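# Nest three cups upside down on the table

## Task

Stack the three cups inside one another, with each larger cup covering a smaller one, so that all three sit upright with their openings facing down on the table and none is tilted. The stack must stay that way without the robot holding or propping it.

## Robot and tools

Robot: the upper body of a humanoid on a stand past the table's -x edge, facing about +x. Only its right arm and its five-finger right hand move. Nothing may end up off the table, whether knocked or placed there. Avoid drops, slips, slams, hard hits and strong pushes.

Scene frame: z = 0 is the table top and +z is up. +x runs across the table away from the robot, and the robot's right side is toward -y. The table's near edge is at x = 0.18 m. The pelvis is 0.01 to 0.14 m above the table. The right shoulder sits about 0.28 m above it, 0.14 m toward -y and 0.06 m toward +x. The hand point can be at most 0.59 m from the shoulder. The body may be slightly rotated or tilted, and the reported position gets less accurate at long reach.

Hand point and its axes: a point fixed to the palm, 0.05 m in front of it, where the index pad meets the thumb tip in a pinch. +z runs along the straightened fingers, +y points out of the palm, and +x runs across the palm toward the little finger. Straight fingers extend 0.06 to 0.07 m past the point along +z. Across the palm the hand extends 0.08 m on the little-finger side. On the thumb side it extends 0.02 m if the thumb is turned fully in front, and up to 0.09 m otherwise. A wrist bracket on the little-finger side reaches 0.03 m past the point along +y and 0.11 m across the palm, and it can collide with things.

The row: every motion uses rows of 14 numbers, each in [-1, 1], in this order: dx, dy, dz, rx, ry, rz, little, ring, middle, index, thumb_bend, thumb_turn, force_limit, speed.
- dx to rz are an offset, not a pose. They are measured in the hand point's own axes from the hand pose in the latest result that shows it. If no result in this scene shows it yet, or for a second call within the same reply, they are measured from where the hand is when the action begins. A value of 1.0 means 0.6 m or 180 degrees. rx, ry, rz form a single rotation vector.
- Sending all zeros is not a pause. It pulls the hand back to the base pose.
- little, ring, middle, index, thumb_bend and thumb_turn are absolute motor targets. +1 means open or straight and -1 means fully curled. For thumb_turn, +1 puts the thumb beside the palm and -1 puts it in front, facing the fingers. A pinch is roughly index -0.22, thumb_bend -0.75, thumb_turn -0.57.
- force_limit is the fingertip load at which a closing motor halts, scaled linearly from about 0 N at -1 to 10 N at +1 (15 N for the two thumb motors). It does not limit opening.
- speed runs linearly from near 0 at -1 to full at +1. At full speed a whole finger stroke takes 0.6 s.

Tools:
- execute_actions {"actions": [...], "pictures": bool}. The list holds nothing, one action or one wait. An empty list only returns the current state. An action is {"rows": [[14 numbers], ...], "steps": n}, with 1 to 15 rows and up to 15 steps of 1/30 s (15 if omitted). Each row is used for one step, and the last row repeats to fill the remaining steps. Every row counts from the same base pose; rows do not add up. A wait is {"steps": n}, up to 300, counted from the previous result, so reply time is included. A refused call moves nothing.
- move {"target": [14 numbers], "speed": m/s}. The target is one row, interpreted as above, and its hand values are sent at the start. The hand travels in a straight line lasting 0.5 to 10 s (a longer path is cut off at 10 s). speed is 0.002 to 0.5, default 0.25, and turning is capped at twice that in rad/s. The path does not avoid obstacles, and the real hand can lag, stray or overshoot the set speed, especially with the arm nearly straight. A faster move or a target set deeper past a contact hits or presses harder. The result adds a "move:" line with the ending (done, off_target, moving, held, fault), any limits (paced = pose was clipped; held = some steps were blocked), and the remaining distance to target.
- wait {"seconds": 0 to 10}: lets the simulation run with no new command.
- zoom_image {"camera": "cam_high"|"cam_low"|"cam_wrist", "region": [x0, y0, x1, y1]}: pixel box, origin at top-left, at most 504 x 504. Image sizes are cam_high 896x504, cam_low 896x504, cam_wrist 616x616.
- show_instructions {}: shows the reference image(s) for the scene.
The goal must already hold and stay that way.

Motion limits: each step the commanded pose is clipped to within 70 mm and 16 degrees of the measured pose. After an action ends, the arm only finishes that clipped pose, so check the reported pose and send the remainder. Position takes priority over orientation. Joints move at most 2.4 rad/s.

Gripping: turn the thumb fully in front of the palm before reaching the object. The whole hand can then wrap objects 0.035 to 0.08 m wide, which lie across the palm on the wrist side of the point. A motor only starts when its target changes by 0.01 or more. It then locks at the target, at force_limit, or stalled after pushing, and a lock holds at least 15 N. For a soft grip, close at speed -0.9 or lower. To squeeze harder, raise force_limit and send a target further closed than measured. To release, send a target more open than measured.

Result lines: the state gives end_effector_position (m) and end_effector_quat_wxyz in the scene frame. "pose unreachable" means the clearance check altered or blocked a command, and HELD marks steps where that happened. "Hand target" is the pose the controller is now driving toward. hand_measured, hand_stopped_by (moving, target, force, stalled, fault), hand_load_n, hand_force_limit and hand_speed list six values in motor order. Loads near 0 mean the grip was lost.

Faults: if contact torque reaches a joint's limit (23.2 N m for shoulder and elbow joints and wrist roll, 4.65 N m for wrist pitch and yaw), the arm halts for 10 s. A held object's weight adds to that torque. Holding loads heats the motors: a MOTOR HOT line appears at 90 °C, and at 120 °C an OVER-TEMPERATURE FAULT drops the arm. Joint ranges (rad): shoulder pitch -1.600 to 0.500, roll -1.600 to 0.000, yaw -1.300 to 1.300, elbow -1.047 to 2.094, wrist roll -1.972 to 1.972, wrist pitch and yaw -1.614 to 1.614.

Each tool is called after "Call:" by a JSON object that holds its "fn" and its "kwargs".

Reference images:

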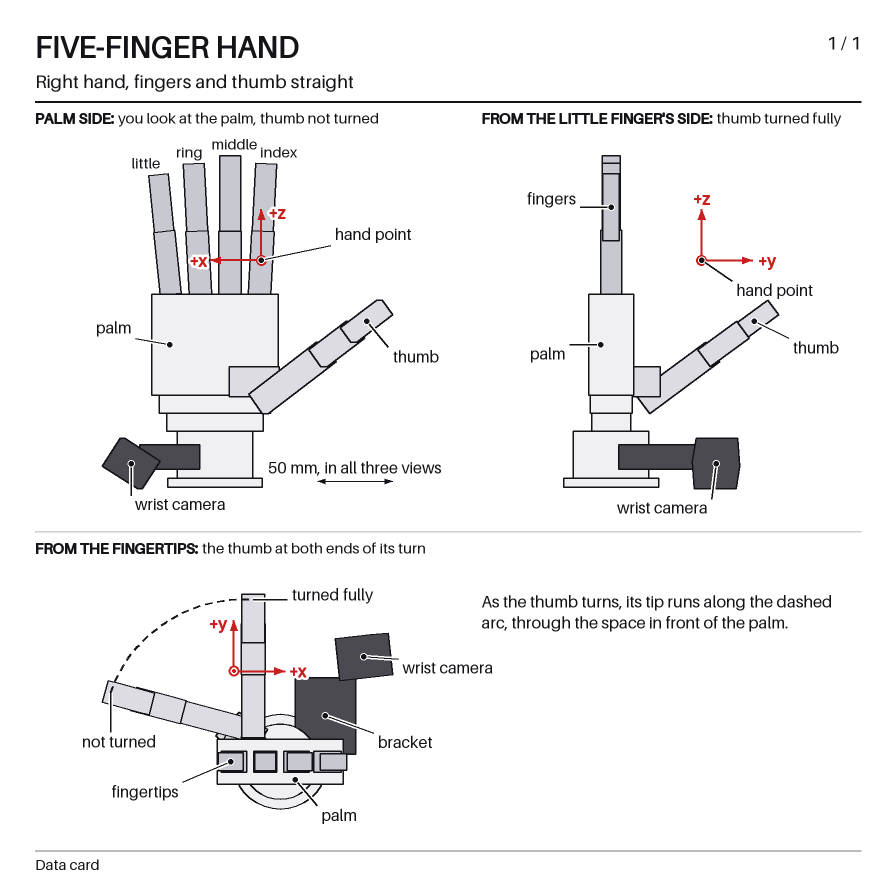

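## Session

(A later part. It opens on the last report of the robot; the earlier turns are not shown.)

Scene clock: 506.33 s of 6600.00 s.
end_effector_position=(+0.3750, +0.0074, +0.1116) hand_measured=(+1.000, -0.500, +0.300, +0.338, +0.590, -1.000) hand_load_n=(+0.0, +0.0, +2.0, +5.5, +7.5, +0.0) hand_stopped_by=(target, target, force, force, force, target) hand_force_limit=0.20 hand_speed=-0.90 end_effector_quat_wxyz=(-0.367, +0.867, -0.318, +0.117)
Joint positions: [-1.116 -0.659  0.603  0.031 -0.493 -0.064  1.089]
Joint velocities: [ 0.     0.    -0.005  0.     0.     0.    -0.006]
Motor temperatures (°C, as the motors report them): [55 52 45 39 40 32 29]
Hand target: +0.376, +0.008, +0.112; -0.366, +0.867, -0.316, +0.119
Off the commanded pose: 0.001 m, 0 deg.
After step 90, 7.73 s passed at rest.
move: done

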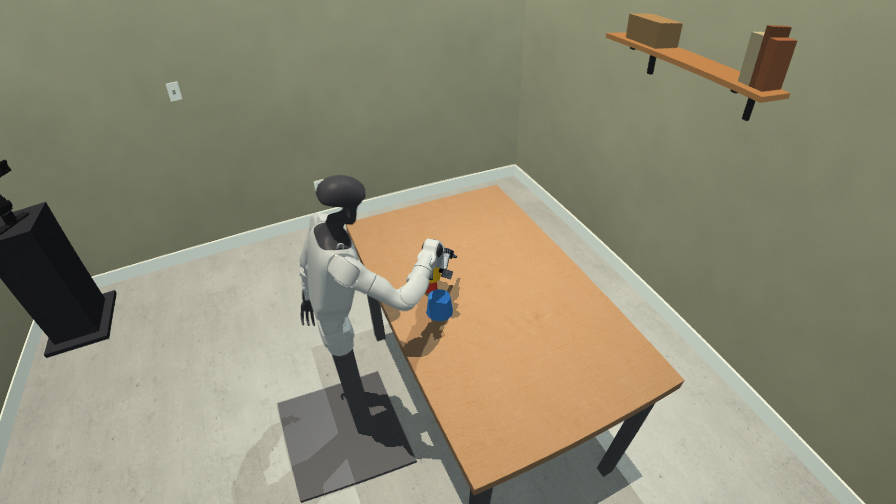

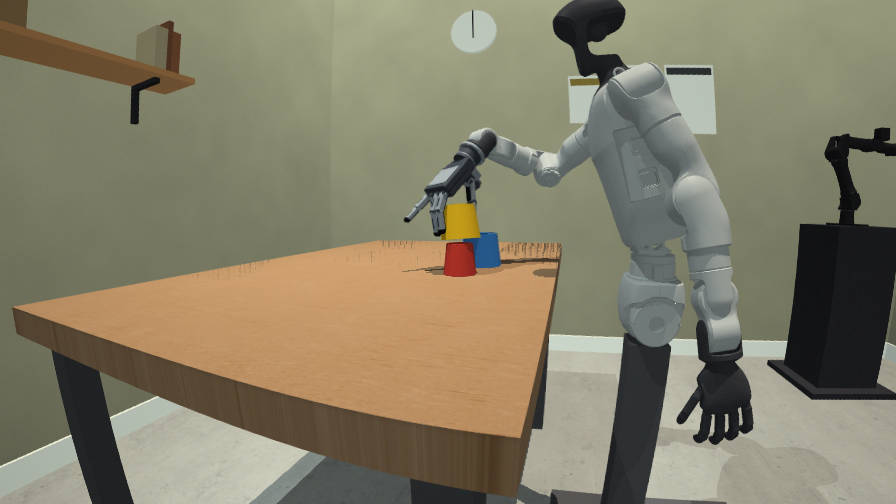

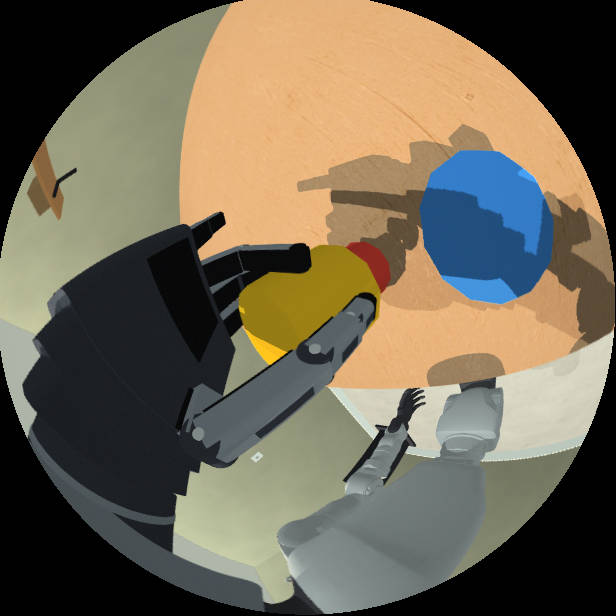

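Call:
{"fn": "move", "kwargs": {"target": [-0.0084,0.010,0.025,0.009,0.008,-0.008,1,-0.5,-0.55,-0.55,-0.25,-1,0.2,-0.9], "speed": 0.02}}

Call:
{"fn": "zoom_image", "kwargs": {"camera": "cam_low", "region": [400,150,560,290]}}

Call:
{"fn": "zoom_image", "kwargs": {"camera": "cam_high", "region": [390,240,470,310]}}

Scene clock: 516.10 s of 6600.00 s.
end_effector_position=(+0.3753, +0.0155, +0.0971) hand_measured=(+1.000, -0.500, +0.300, +0.338, +0.590, -1.000) hand_load_n=(+0.0, +0.0, +2.0, +5.5, +7.5, +0.0) hand_stopped_by=(target, target, force, force, force, target) hand_force_limit=0.20 hand_speed=-0.90 end_effector_quat_wxyz=(-0.373, +0.864, -0.311, +0.135)
Joint positions: [-1.075 -0.635  0.645 -0.001 -0.567 -0.029  1.02 ]
Joint velocities: [-0.003  0.     0.005 -0.002  0.     0.002 -0.003]
Motor temperatures (°C, as the motors report them): [56 51 45 40 40 32 29]
Hand target: +0.375, +0.016, +0.096; -0.373, +0.864, -0.310, +0.137
Off the commanded pose: 0.001 m, 0 deg.
After step 90, 5.43 s passed at rest.
move: done

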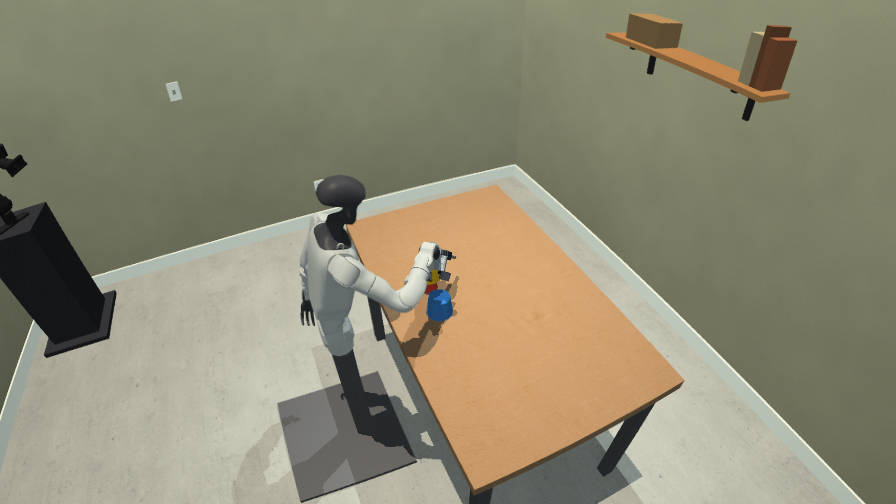

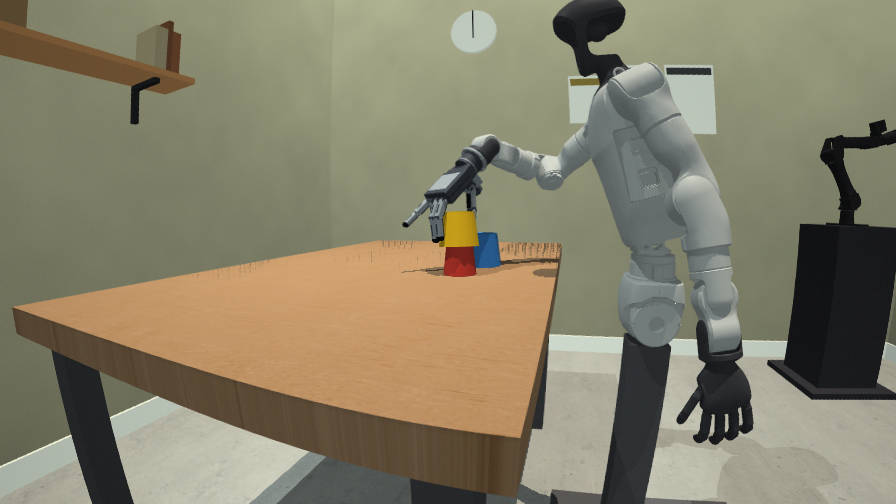

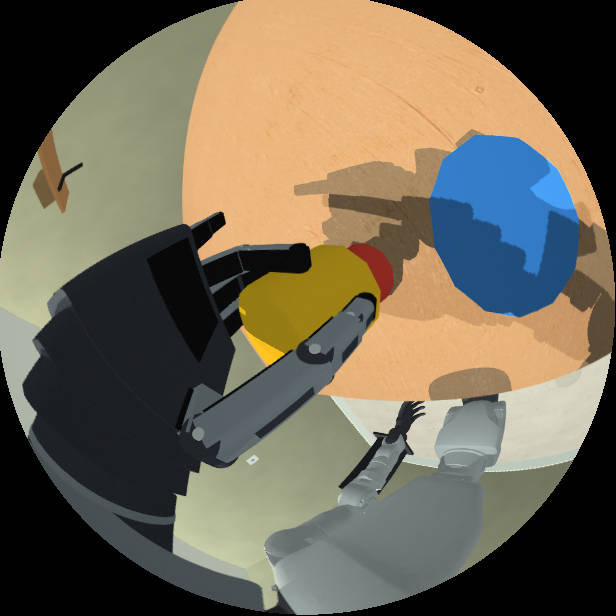

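Region (400, 150, 560, 290) of cam_low's 896x504 image, scaled by 3.150, with more detail than that image has; it fills the top 441 rows of this view, and the rest is white.

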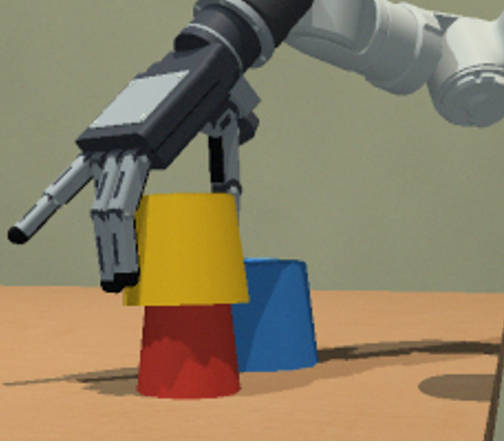

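Region (390, 240, 470, 310) of cam_high's 896x504 image, scaled by 6.300, with more detail than that image has; it fills the top 441 rows of this view, and the rest is white.

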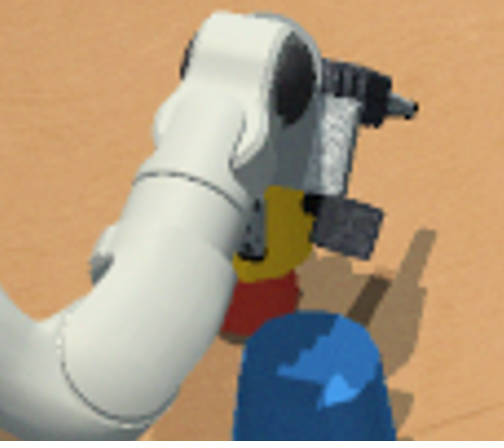

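Call:
{"fn": "move", "kwargs": {"target": [0,0.0485,0.0457,0,0,0,1,-0.5,-0.55,-0.55,-0.25,-1,0.2,-0.9], "speed": 0.03}}

Call:
{"fn": "zoom_image", "kwargs": {"camera": "cam_low", "region": [400,150,560,290]}}

Call:
{"fn": "zoom_image", "kwargs": {"camera": "cam_high", "region": [380,240,480,330]}}

Scene clock: 526.37 s of 6600.00 s.
end_effector_position=(+0.3766, +0.0159, +0.0583) hand_measured=(+1.000, -0.500, +0.300, +0.338, +0.590, -1.000) hand_load_n=(+0.0, +0.0, +2.0, +5.5, +7.5, +0.0) hand_stopped_by=(target, target, force, force, force, target) hand_force_limit=0.20 hand_speed=-0.90 end_effector_quat_wxyz=(-0.374, +0.862, -0.314, +0.134)
Joint positions: [-1.02  -0.614  0.726  0.1   -0.615 -0.074  0.862]
Joint velocities: [ 0.     0.     0.011  0.008  0.     0.    -0.004]
Motor temperatures (°C, as the motors report them): [57 50 45 40 40 32 29]
Hand target: +0.377, +0.016, +0.057; -0.373, +0.863, -0.313, +0.135
Off the commanded pose: 0.002 m, 0 deg.
After step 90, 5.63 s passed at rest.
move: done

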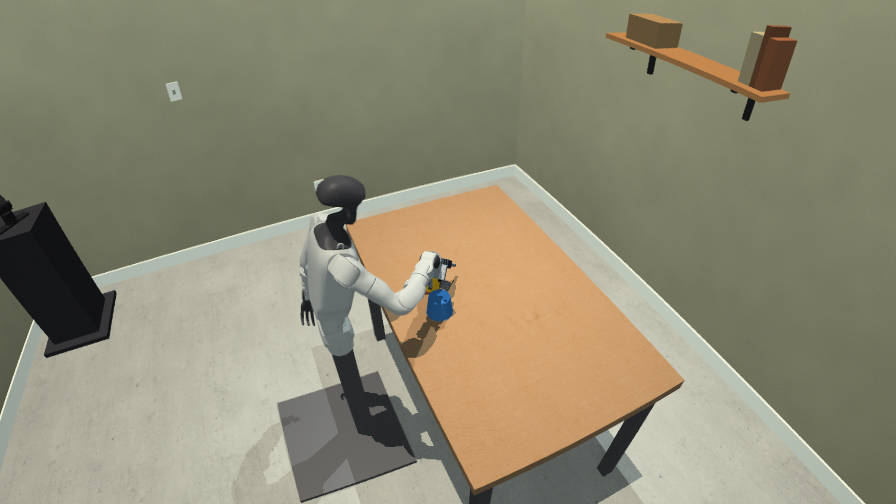

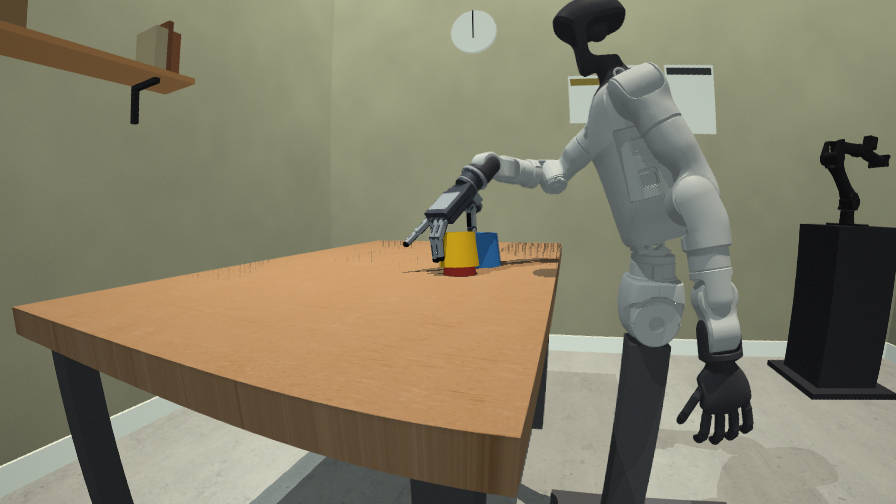

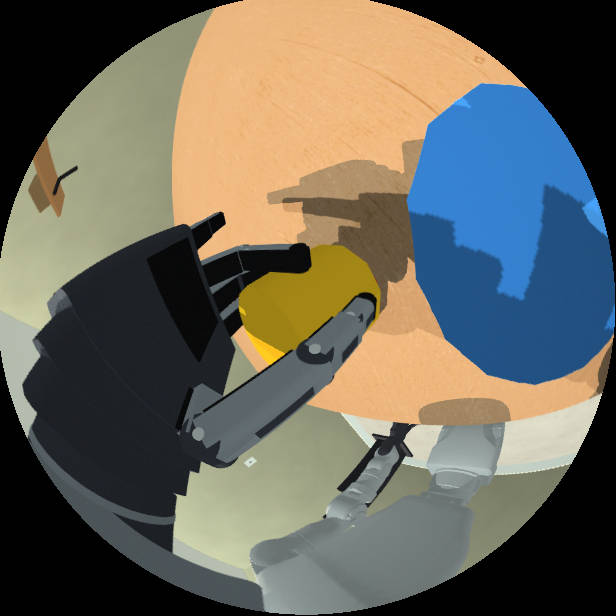

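Region (400, 150, 560, 290) of cam_low's 896x504 image, scaled by 3.150, with more detail than that image has; it fills the top 441 rows of this view, and the rest is white.

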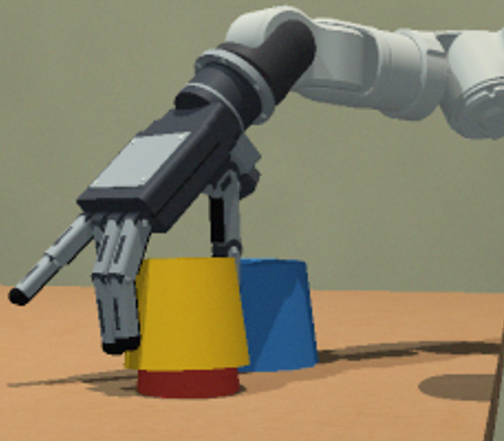

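Region (380, 240, 480, 330) of cam_high's 896x504 image, scaled by 5.040, with more detail than that image has; it fills the top 454 rows of this view, and the rest is white.

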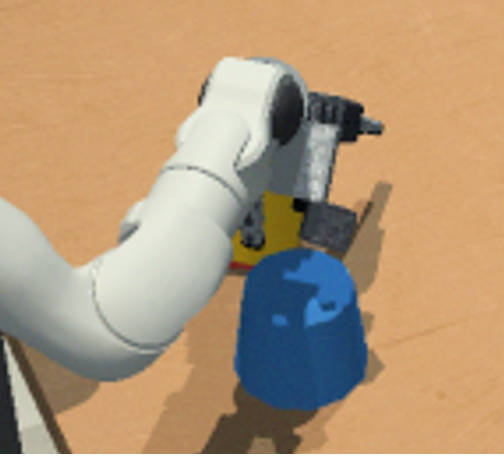

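Call:
{"fn": "move", "kwargs": {"target": [0,0.0194,0.0183,0,0,0,1,-0.5,-0.55,-0.55,-0.25,-1,0.2,-0.9], "speed": 0.015}}

Call:
{"fn": "zoom_image", "kwargs": {"camera": "cam_low", "region": [400,150,560,290]}}

Scene clock: 530.53 s of 6600.00 s.
end_effector_position=(+0.3779, +0.0165, +0.0446) hand_measured=(+1.000, -0.500, +0.300, +0.338, +0.590, -1.000) hand_load_n=(+0.0, +0.0, +2.0, +4.5, +6.0, +0.0) hand_stopped_by=(target, target, force, force, force, target) hand_force_limit=0.20 hand_speed=-0.90 end_effector_quat_wxyz=(-0.376, +0.861, -0.315, +0.134)
Joint positions: [-1.012 -0.607  0.765  0.15  -0.624 -0.086  0.793]
Joint velocities: [ 0.012 -0.003  0.017 -0.009 -0.003  0.    -0.002]
Motor temperatures (°C, as the motors report them): [57 50 45 40 40 32 29]
Hand target: +0.377, +0.016, +0.042; -0.374, +0.862, -0.315, +0.135
Off the commanded pose: 0.003 m, 0 deg.
move: done

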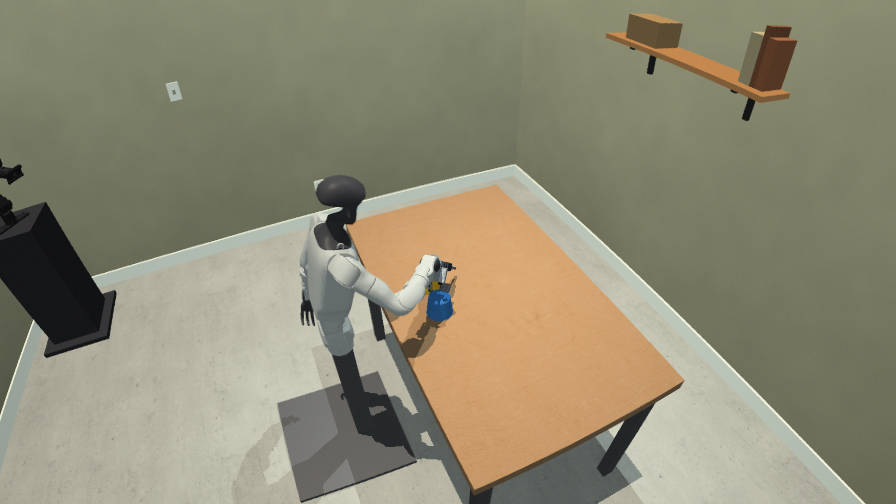

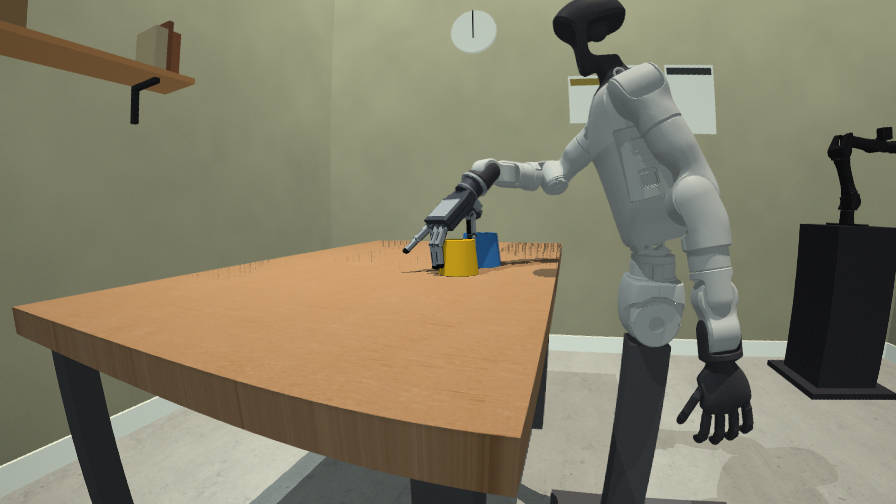

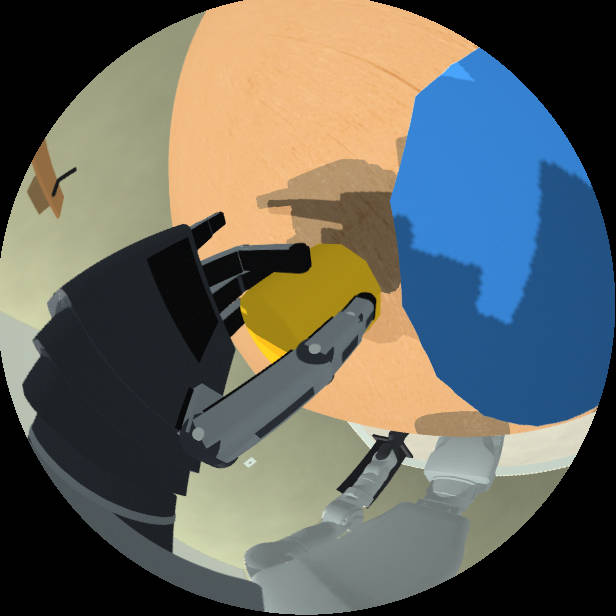

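Region (400, 150, 560, 290) of cam_low's 896x504 image, scaled by 3.150, with more detail than that image has; it fills the top 441 rows of this view, and the rest is white.

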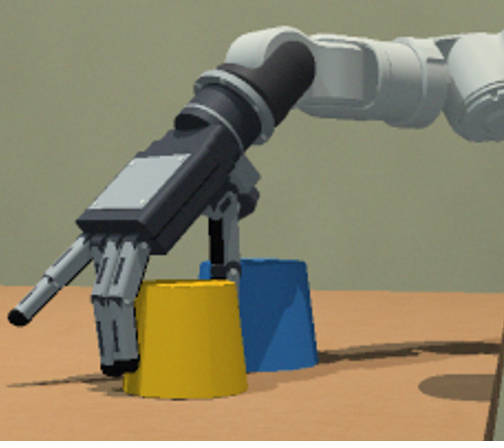

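Call:
{"fn": "move", "kwargs": {"target": [0,0,0,0,0,0,1,1,1,1,1,-1,0.2,0]}}

Call:
{"fn": "move", "kwargs": {"target": [0,-0.109,-0.103,0,0,0,1,1,1,1,1,-1,0.2,0], "speed": 0.1}}

Scene clock: 539.53 s of 6600.00 s.
end_effector_position=(+0.3779, +0.0165, +0.0446) hand_measured=(+1.000, +1.000, +1.000, +1.000, +1.000, -1.000) hand_load_n=(+0.0, +0.0, +0.0, +0.0, +0.0, +0.0) hand_stopped_by=(target, target, target, target, target, target) hand_force_limit=0.20 hand_speed=0.00 end_effector_quat_wxyz=(-0.376, +0.861, -0.315, +0.134)
Joint positions: [-1.012 -0.607  0.765  0.15  -0.624 -0.086  0.793]
Joint velocities: [ 0.009  0.009 -0.011 -0.009  0.006  0.     0.   ]
Motor temperatures (°C, as the motors report them): [57 50 45 40 40 32 29]
Hand target: +0.378, +0.017, +0.045; -0.376, +0.861, -0.315, +0.134
Off the commanded pose: 0.000 m, 0 deg.
After step 90, 4.80 s passed at rest.
move: done

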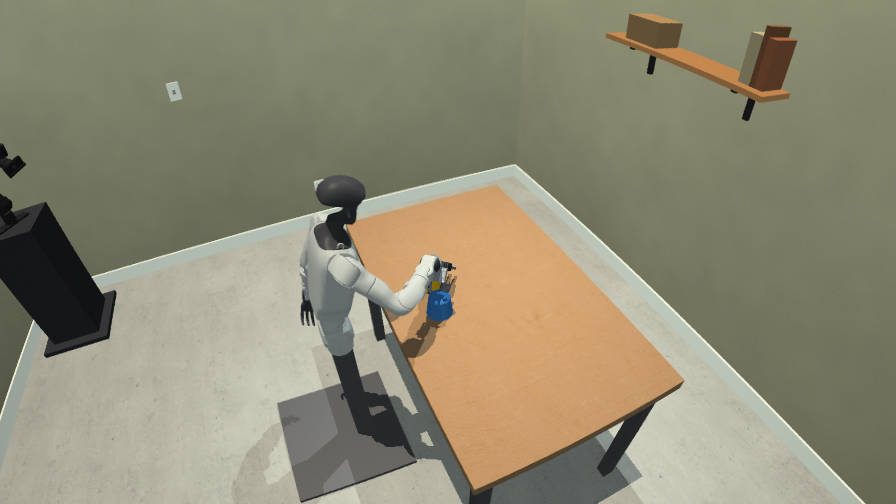

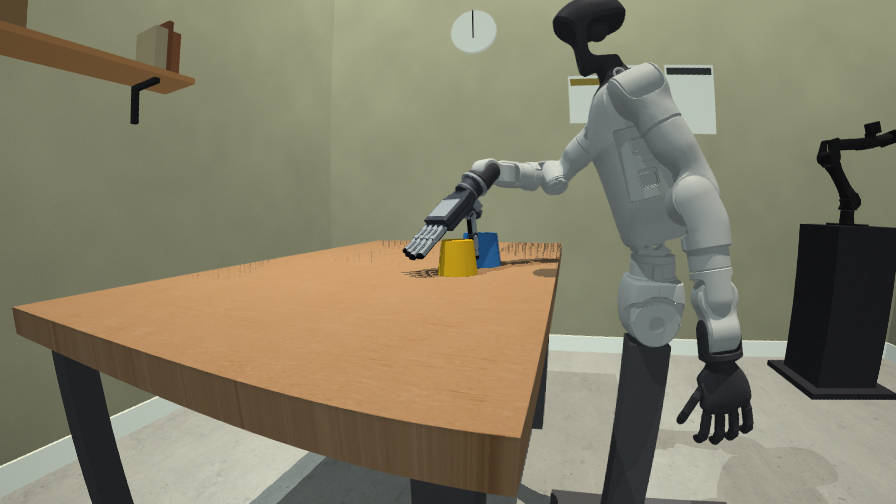

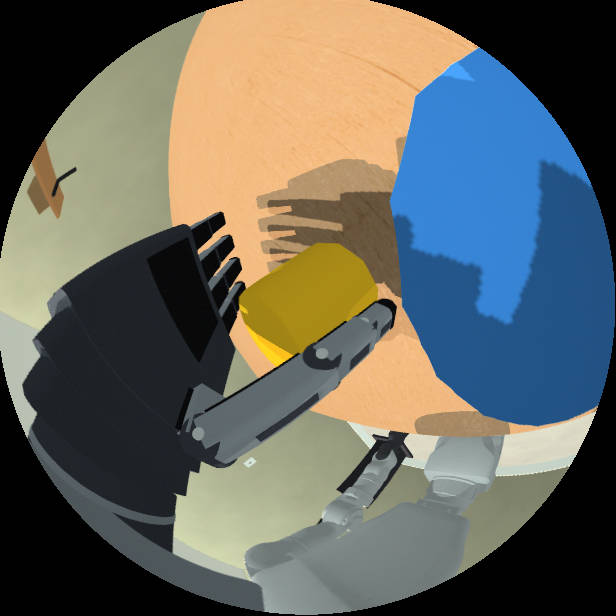

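Scene clock: 540.77 s of 6600.00 s.
end_effector_position=(+0.3755, +0.0153, +0.1345) hand_measured=(+1.000, +1.000, +1.000, +1.000, +1.000, -1.000) hand_load_n=(+0.0, +0.0, +0.0, +0.0, +0.0, +0.0) hand_stopped_by=(target, target, target, target, target, target) hand_force_limit=0.20 hand_speed=0.00 end_effector_quat_wxyz=(-0.375, +0.863, -0.311, +0.137)
Joint positions: [-1.171 -0.678  0.618 -0.058 -0.479  0.031  1.116]
Joint velocities: [ 0.005  0.003 -0.003  0.003 -0.003  0.     0.006]
Motor temperatures (°C, as the motors report them): [57 50 45 40 40 32 29]
Hand target: +0.374, +0.015, +0.134; -0.375, +0.862, -0.312, +0.134
Off the commanded pose: 0.002 m, 1 deg.
move: done

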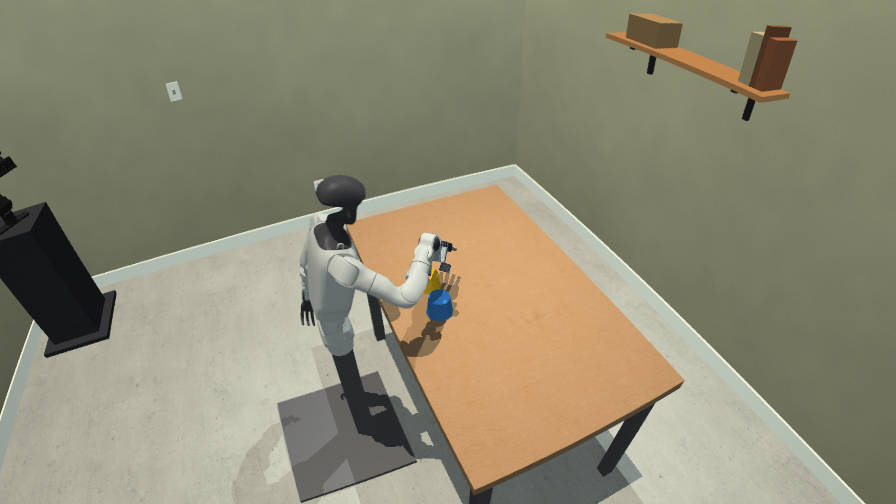

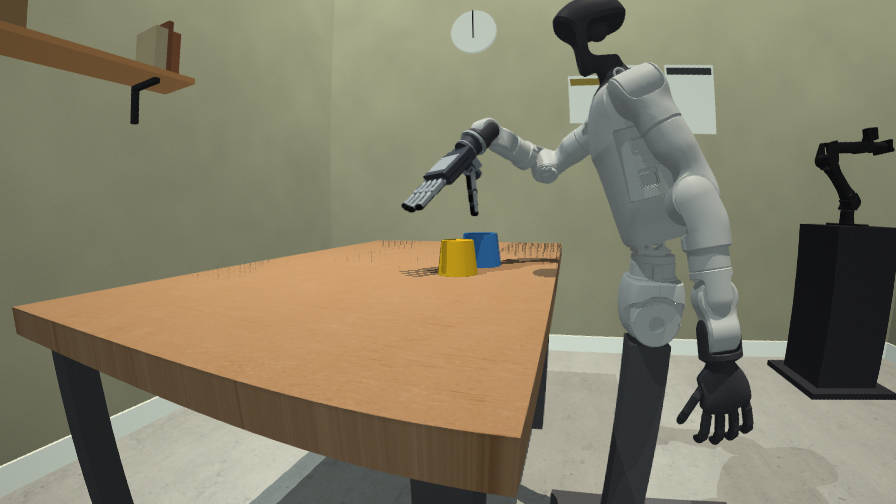

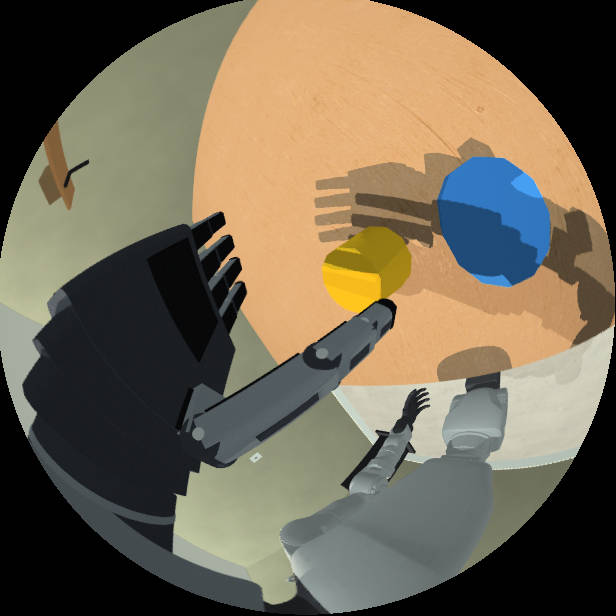

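Call:
{"fn": "move", "kwargs": {"target": [0.096,0.136,-0.121,0,0.101,0.095,1,1,1,1,1,-1,0.2,0], "speed": 0.15}}

Call:
{"fn": "zoom_image", "kwargs": {"camera": "cam_low", "region": [400,150,560,290]}}

Call:
{"fn": "zoom_image", "kwargs": {"camera": "cam_high", "region": [390,240,500,340]}}

Scene clock: 547.60 s of 6600.00 s.
end_effector_position=(+0.3482, -0.1019, +0.1206) hand_measured=(+1.000, +1.000, +1.000, +1.000, +1.000, -1.000) hand_load_n=(+0.0, +0.0, +0.0, +0.0, +0.0, +0.0) hand_stopped_by=(target, target, target, target, target, target) hand_force_limit=0.20 hand_speed=0.00 end_effector_quat_wxyz=(-0.335, +0.778, -0.488, +0.210)
Joint positions: [-0.639 -1.06   0.302 -0.558 -0.483  0.392  1.098]
Joint velocities: [-0.009 -0.005 -0.008 -0.003  0.009  0.     0.   ]
Motor temperatures (°C, as the motors report them): [57 50 45 40 40 32 29]
Hand target: +0.348, -0.101, +0.121; -0.337, +0.778, -0.488, +0.208
Off the commanded pose: 0.005 m, 1 deg.
After step 90, 2.03 s passed at rest.
move: off_target

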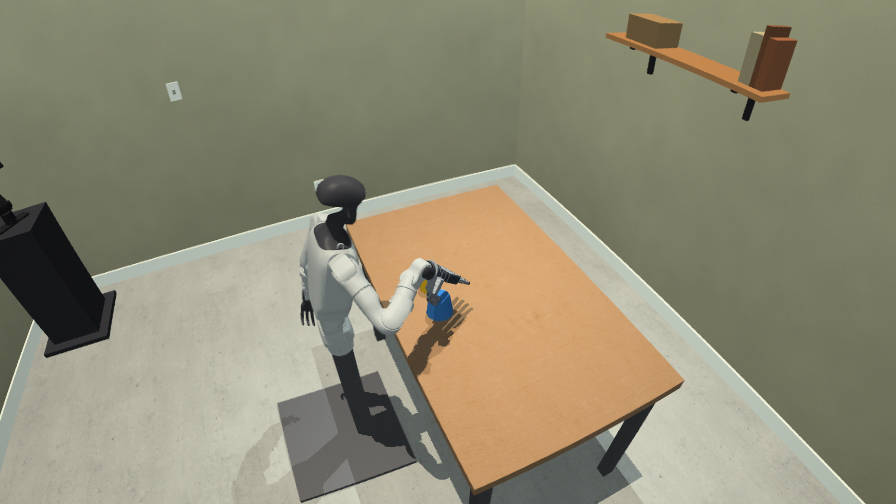

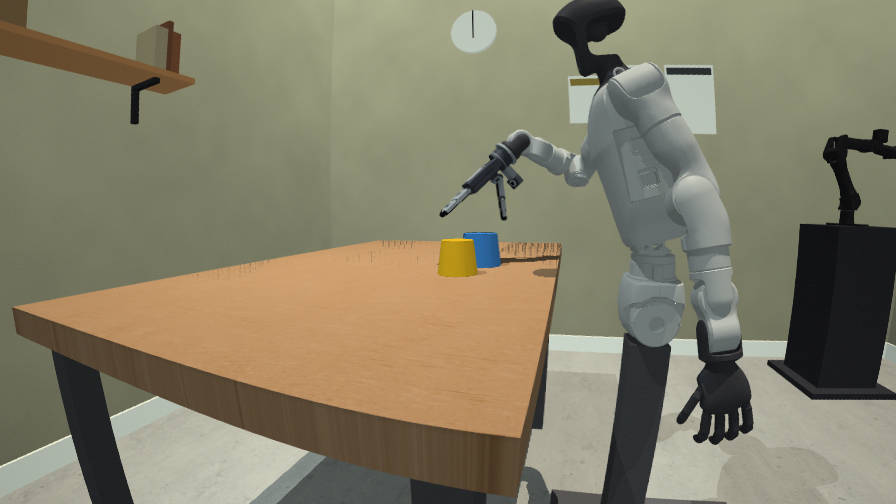

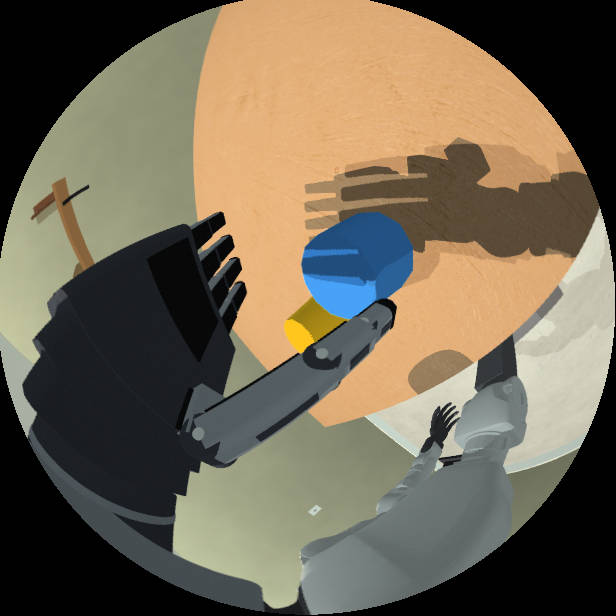

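Region (400, 150, 560, 290) of cam_low's 896x504 image, scaled by 3.150, with more detail than that image has; it fills the top 441 rows of this view, and the rest is white.

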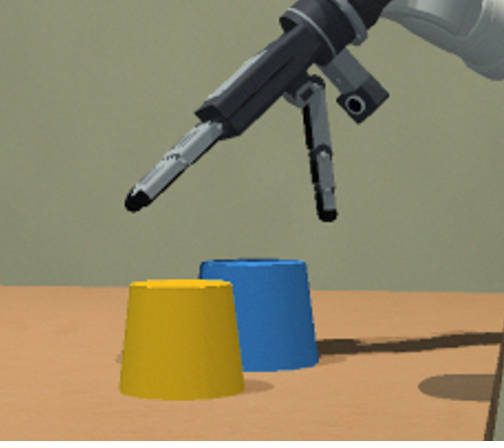

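Region (390, 240, 500, 340) of cam_high's 896x504 image, scaled by 4.582, with more detail than that image has; it fills the top 458 rows of this view, and the rest is white.

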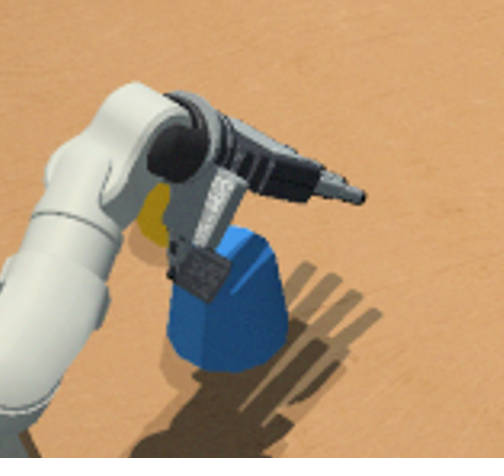

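Call:
{"fn": "move", "kwargs": {"target": [0.033,0.044,0.014,0,0,0,1,1,1,1,1,-1,0.2,0], "speed": 0.05}}

Call:
{"fn": "zoom_image", "kwargs": {"camera": "cam_low", "region": [400,150,560,290]}}

Call:
{"fn": "zoom_image", "kwargs": {"camera": "cam_high", "region": [390,240,500,340]}}

Scene clock: 553.30 s of 6600.00 s.
end_effector_position=(+0.3471, -0.1237, +0.0962) hand_measured=(+1.000, +1.000, +1.000, +1.000, +1.000, -1.000) hand_load_n=(+0.0, +0.0, +0.0, +0.0, +0.0, +0.0) hand_stopped_by=(target, target, target, target, target, target) hand_force_limit=0.20 hand_speed=0.00 end_effector_quat_wxyz=(-0.336, +0.778, -0.487, +0.211)
Joint positions: [-0.482 -1.089  0.236 -0.471 -0.467  0.23   0.962]
Joint velocities: [-0.002 -0.006 -0.008 -0.012 -0.006 -0.005  0.   ]
Motor temperatures (°C, as the motors report them): [55 50 45 40 40 32 29]
Hand target: +0.347, -0.124, +0.096; -0.337, +0.778, -0.488, +0.209
Off the commanded pose: 0.002 m, 0 deg.
After step 90, 1.70 s passed at rest.
move: done

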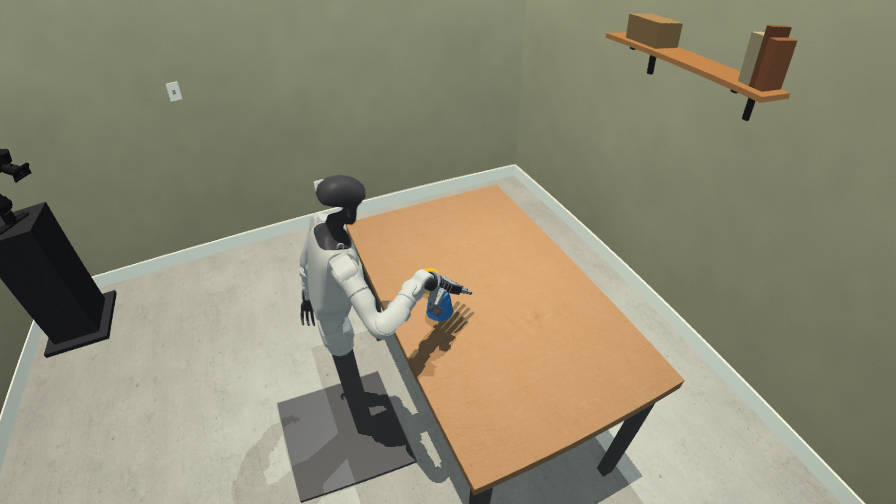

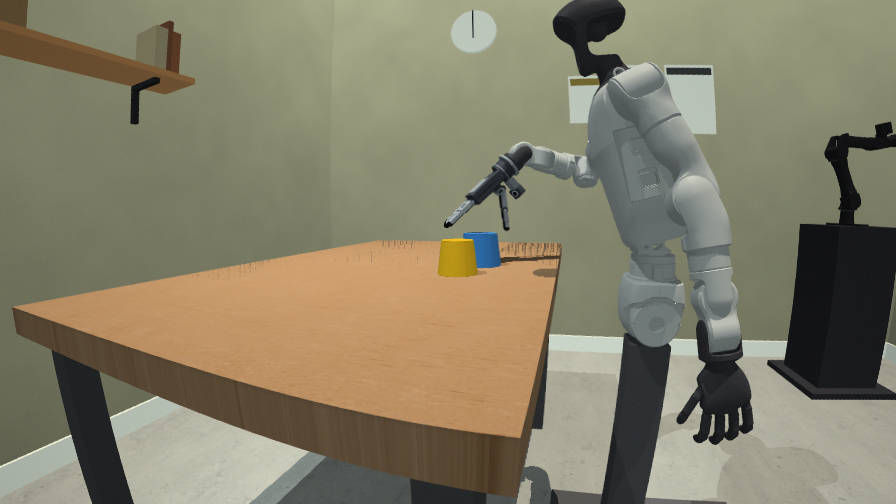

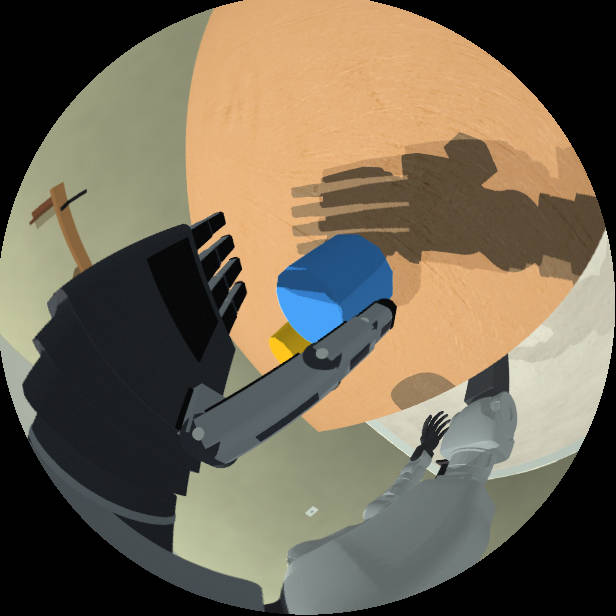

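Region (400, 150, 560, 290) of cam_low's 896x504 image, scaled by 3.150, with more detail than that image has; it fills the top 441 rows of this view, and the rest is white.

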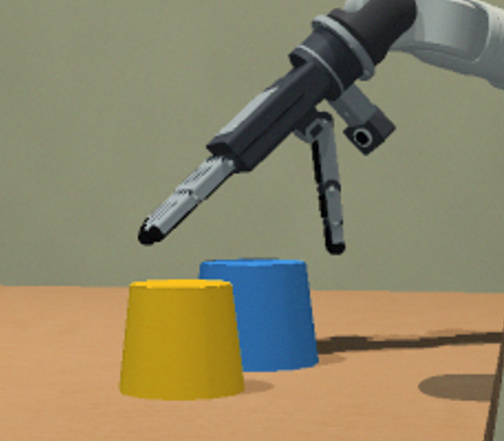

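Region (390, 240, 500, 340) of cam_high's 896x504 image, scaled by 4.582, with more detail than that image has; it fills the top 458 rows of this view, and the rest is white.

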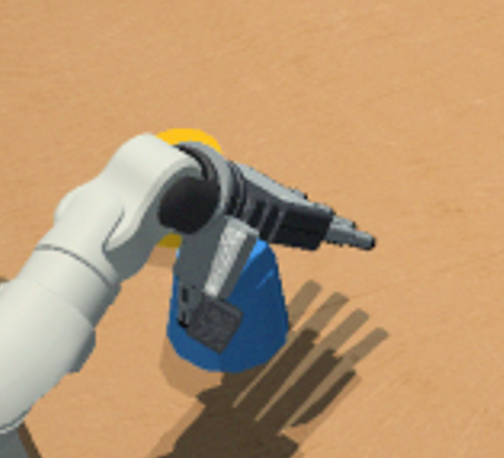

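Call:
{"fn": "move", "kwargs": {"target": [-0.02,0.0436,0.041,0,0,0,1,1,1,1,1,-1,0.2,0], "speed": 0.04}}

Call:
{"fn": "zoom_image", "kwargs": {"camera": "cam_low", "region": [400,150,560,290]}}

Call:
{"fn": "zoom_image", "kwargs": {"camera": "cam_high", "region": [390,240,500,340]}}

Scene clock: 559.33 s of 6600.00 s.
end_effector_position=(+0.3426, -0.1123, +0.0610) hand_measured=(+1.000, +1.000, +1.000, +1.000, +1.000, -1.000) hand_load_n=(+0.0, +0.0, +0.0, +0.0, +0.0, +0.0) hand_stopped_by=(target, target, target, target, target, target) hand_force_limit=0.20 hand_speed=0.00 end_effector_quat_wxyz=(-0.337, +0.778, -0.487, +0.209)
Joint positions: [-0.441 -1.01   0.353 -0.442 -0.579  0.246  0.86 ]
Joint velocities: [ 0.015 -0.005 -0.008  0.009  0.002  0.001 -0.002]
Motor temperatures (°C, as the motors report them): [54 51 45 40 40 32 29]
Hand target: +0.343, -0.113, +0.060; -0.336, +0.778, -0.488, +0.211
Off the commanded pose: 0.001 m, 0 deg.
After step 90, 1.80 s passed at rest.
move: done

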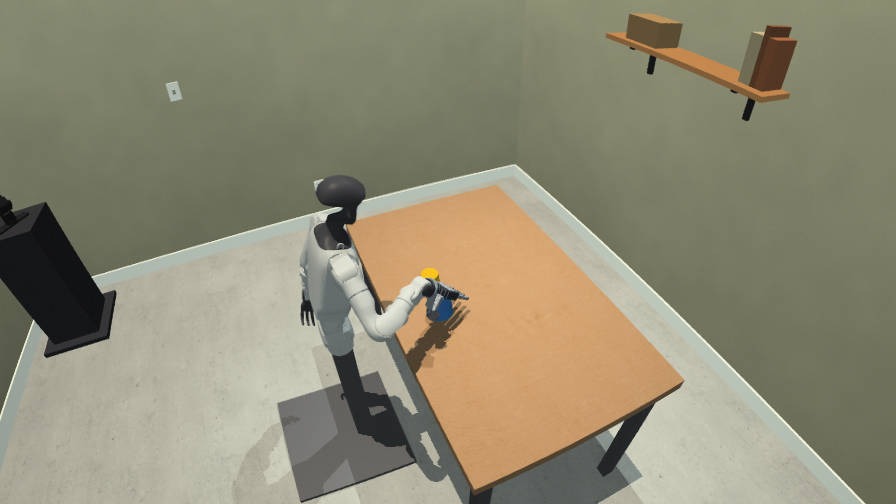

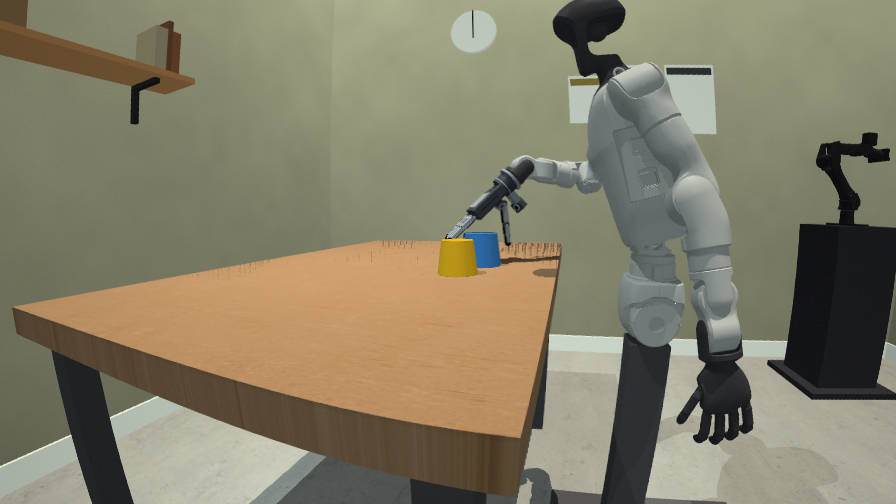

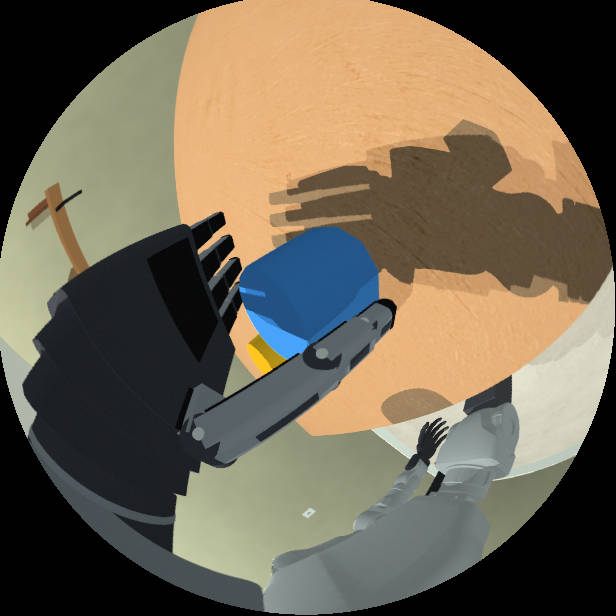

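Region (400, 150, 560, 290) of cam_low's 896x504 image, scaled by 3.150, with more detail than that image has; it fills the top 441 rows of this view, and the rest is white.

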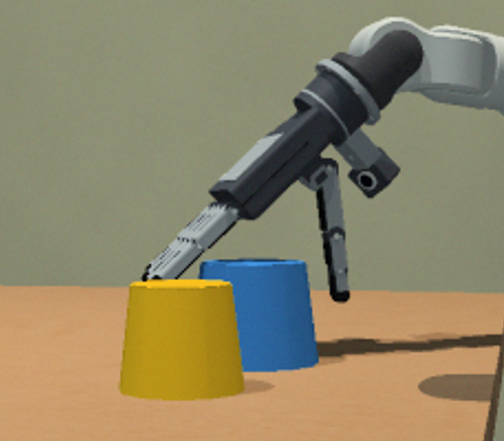

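Region (390, 240, 500, 340) of cam_high's 896x504 image, scaled by 4.582, with more detail than that image has; it fills the top 458 rows of this view, and the rest is white.

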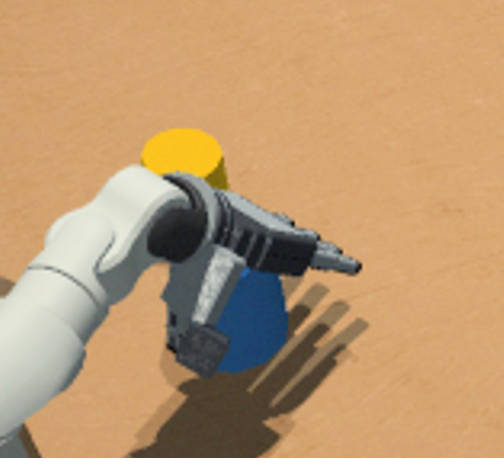

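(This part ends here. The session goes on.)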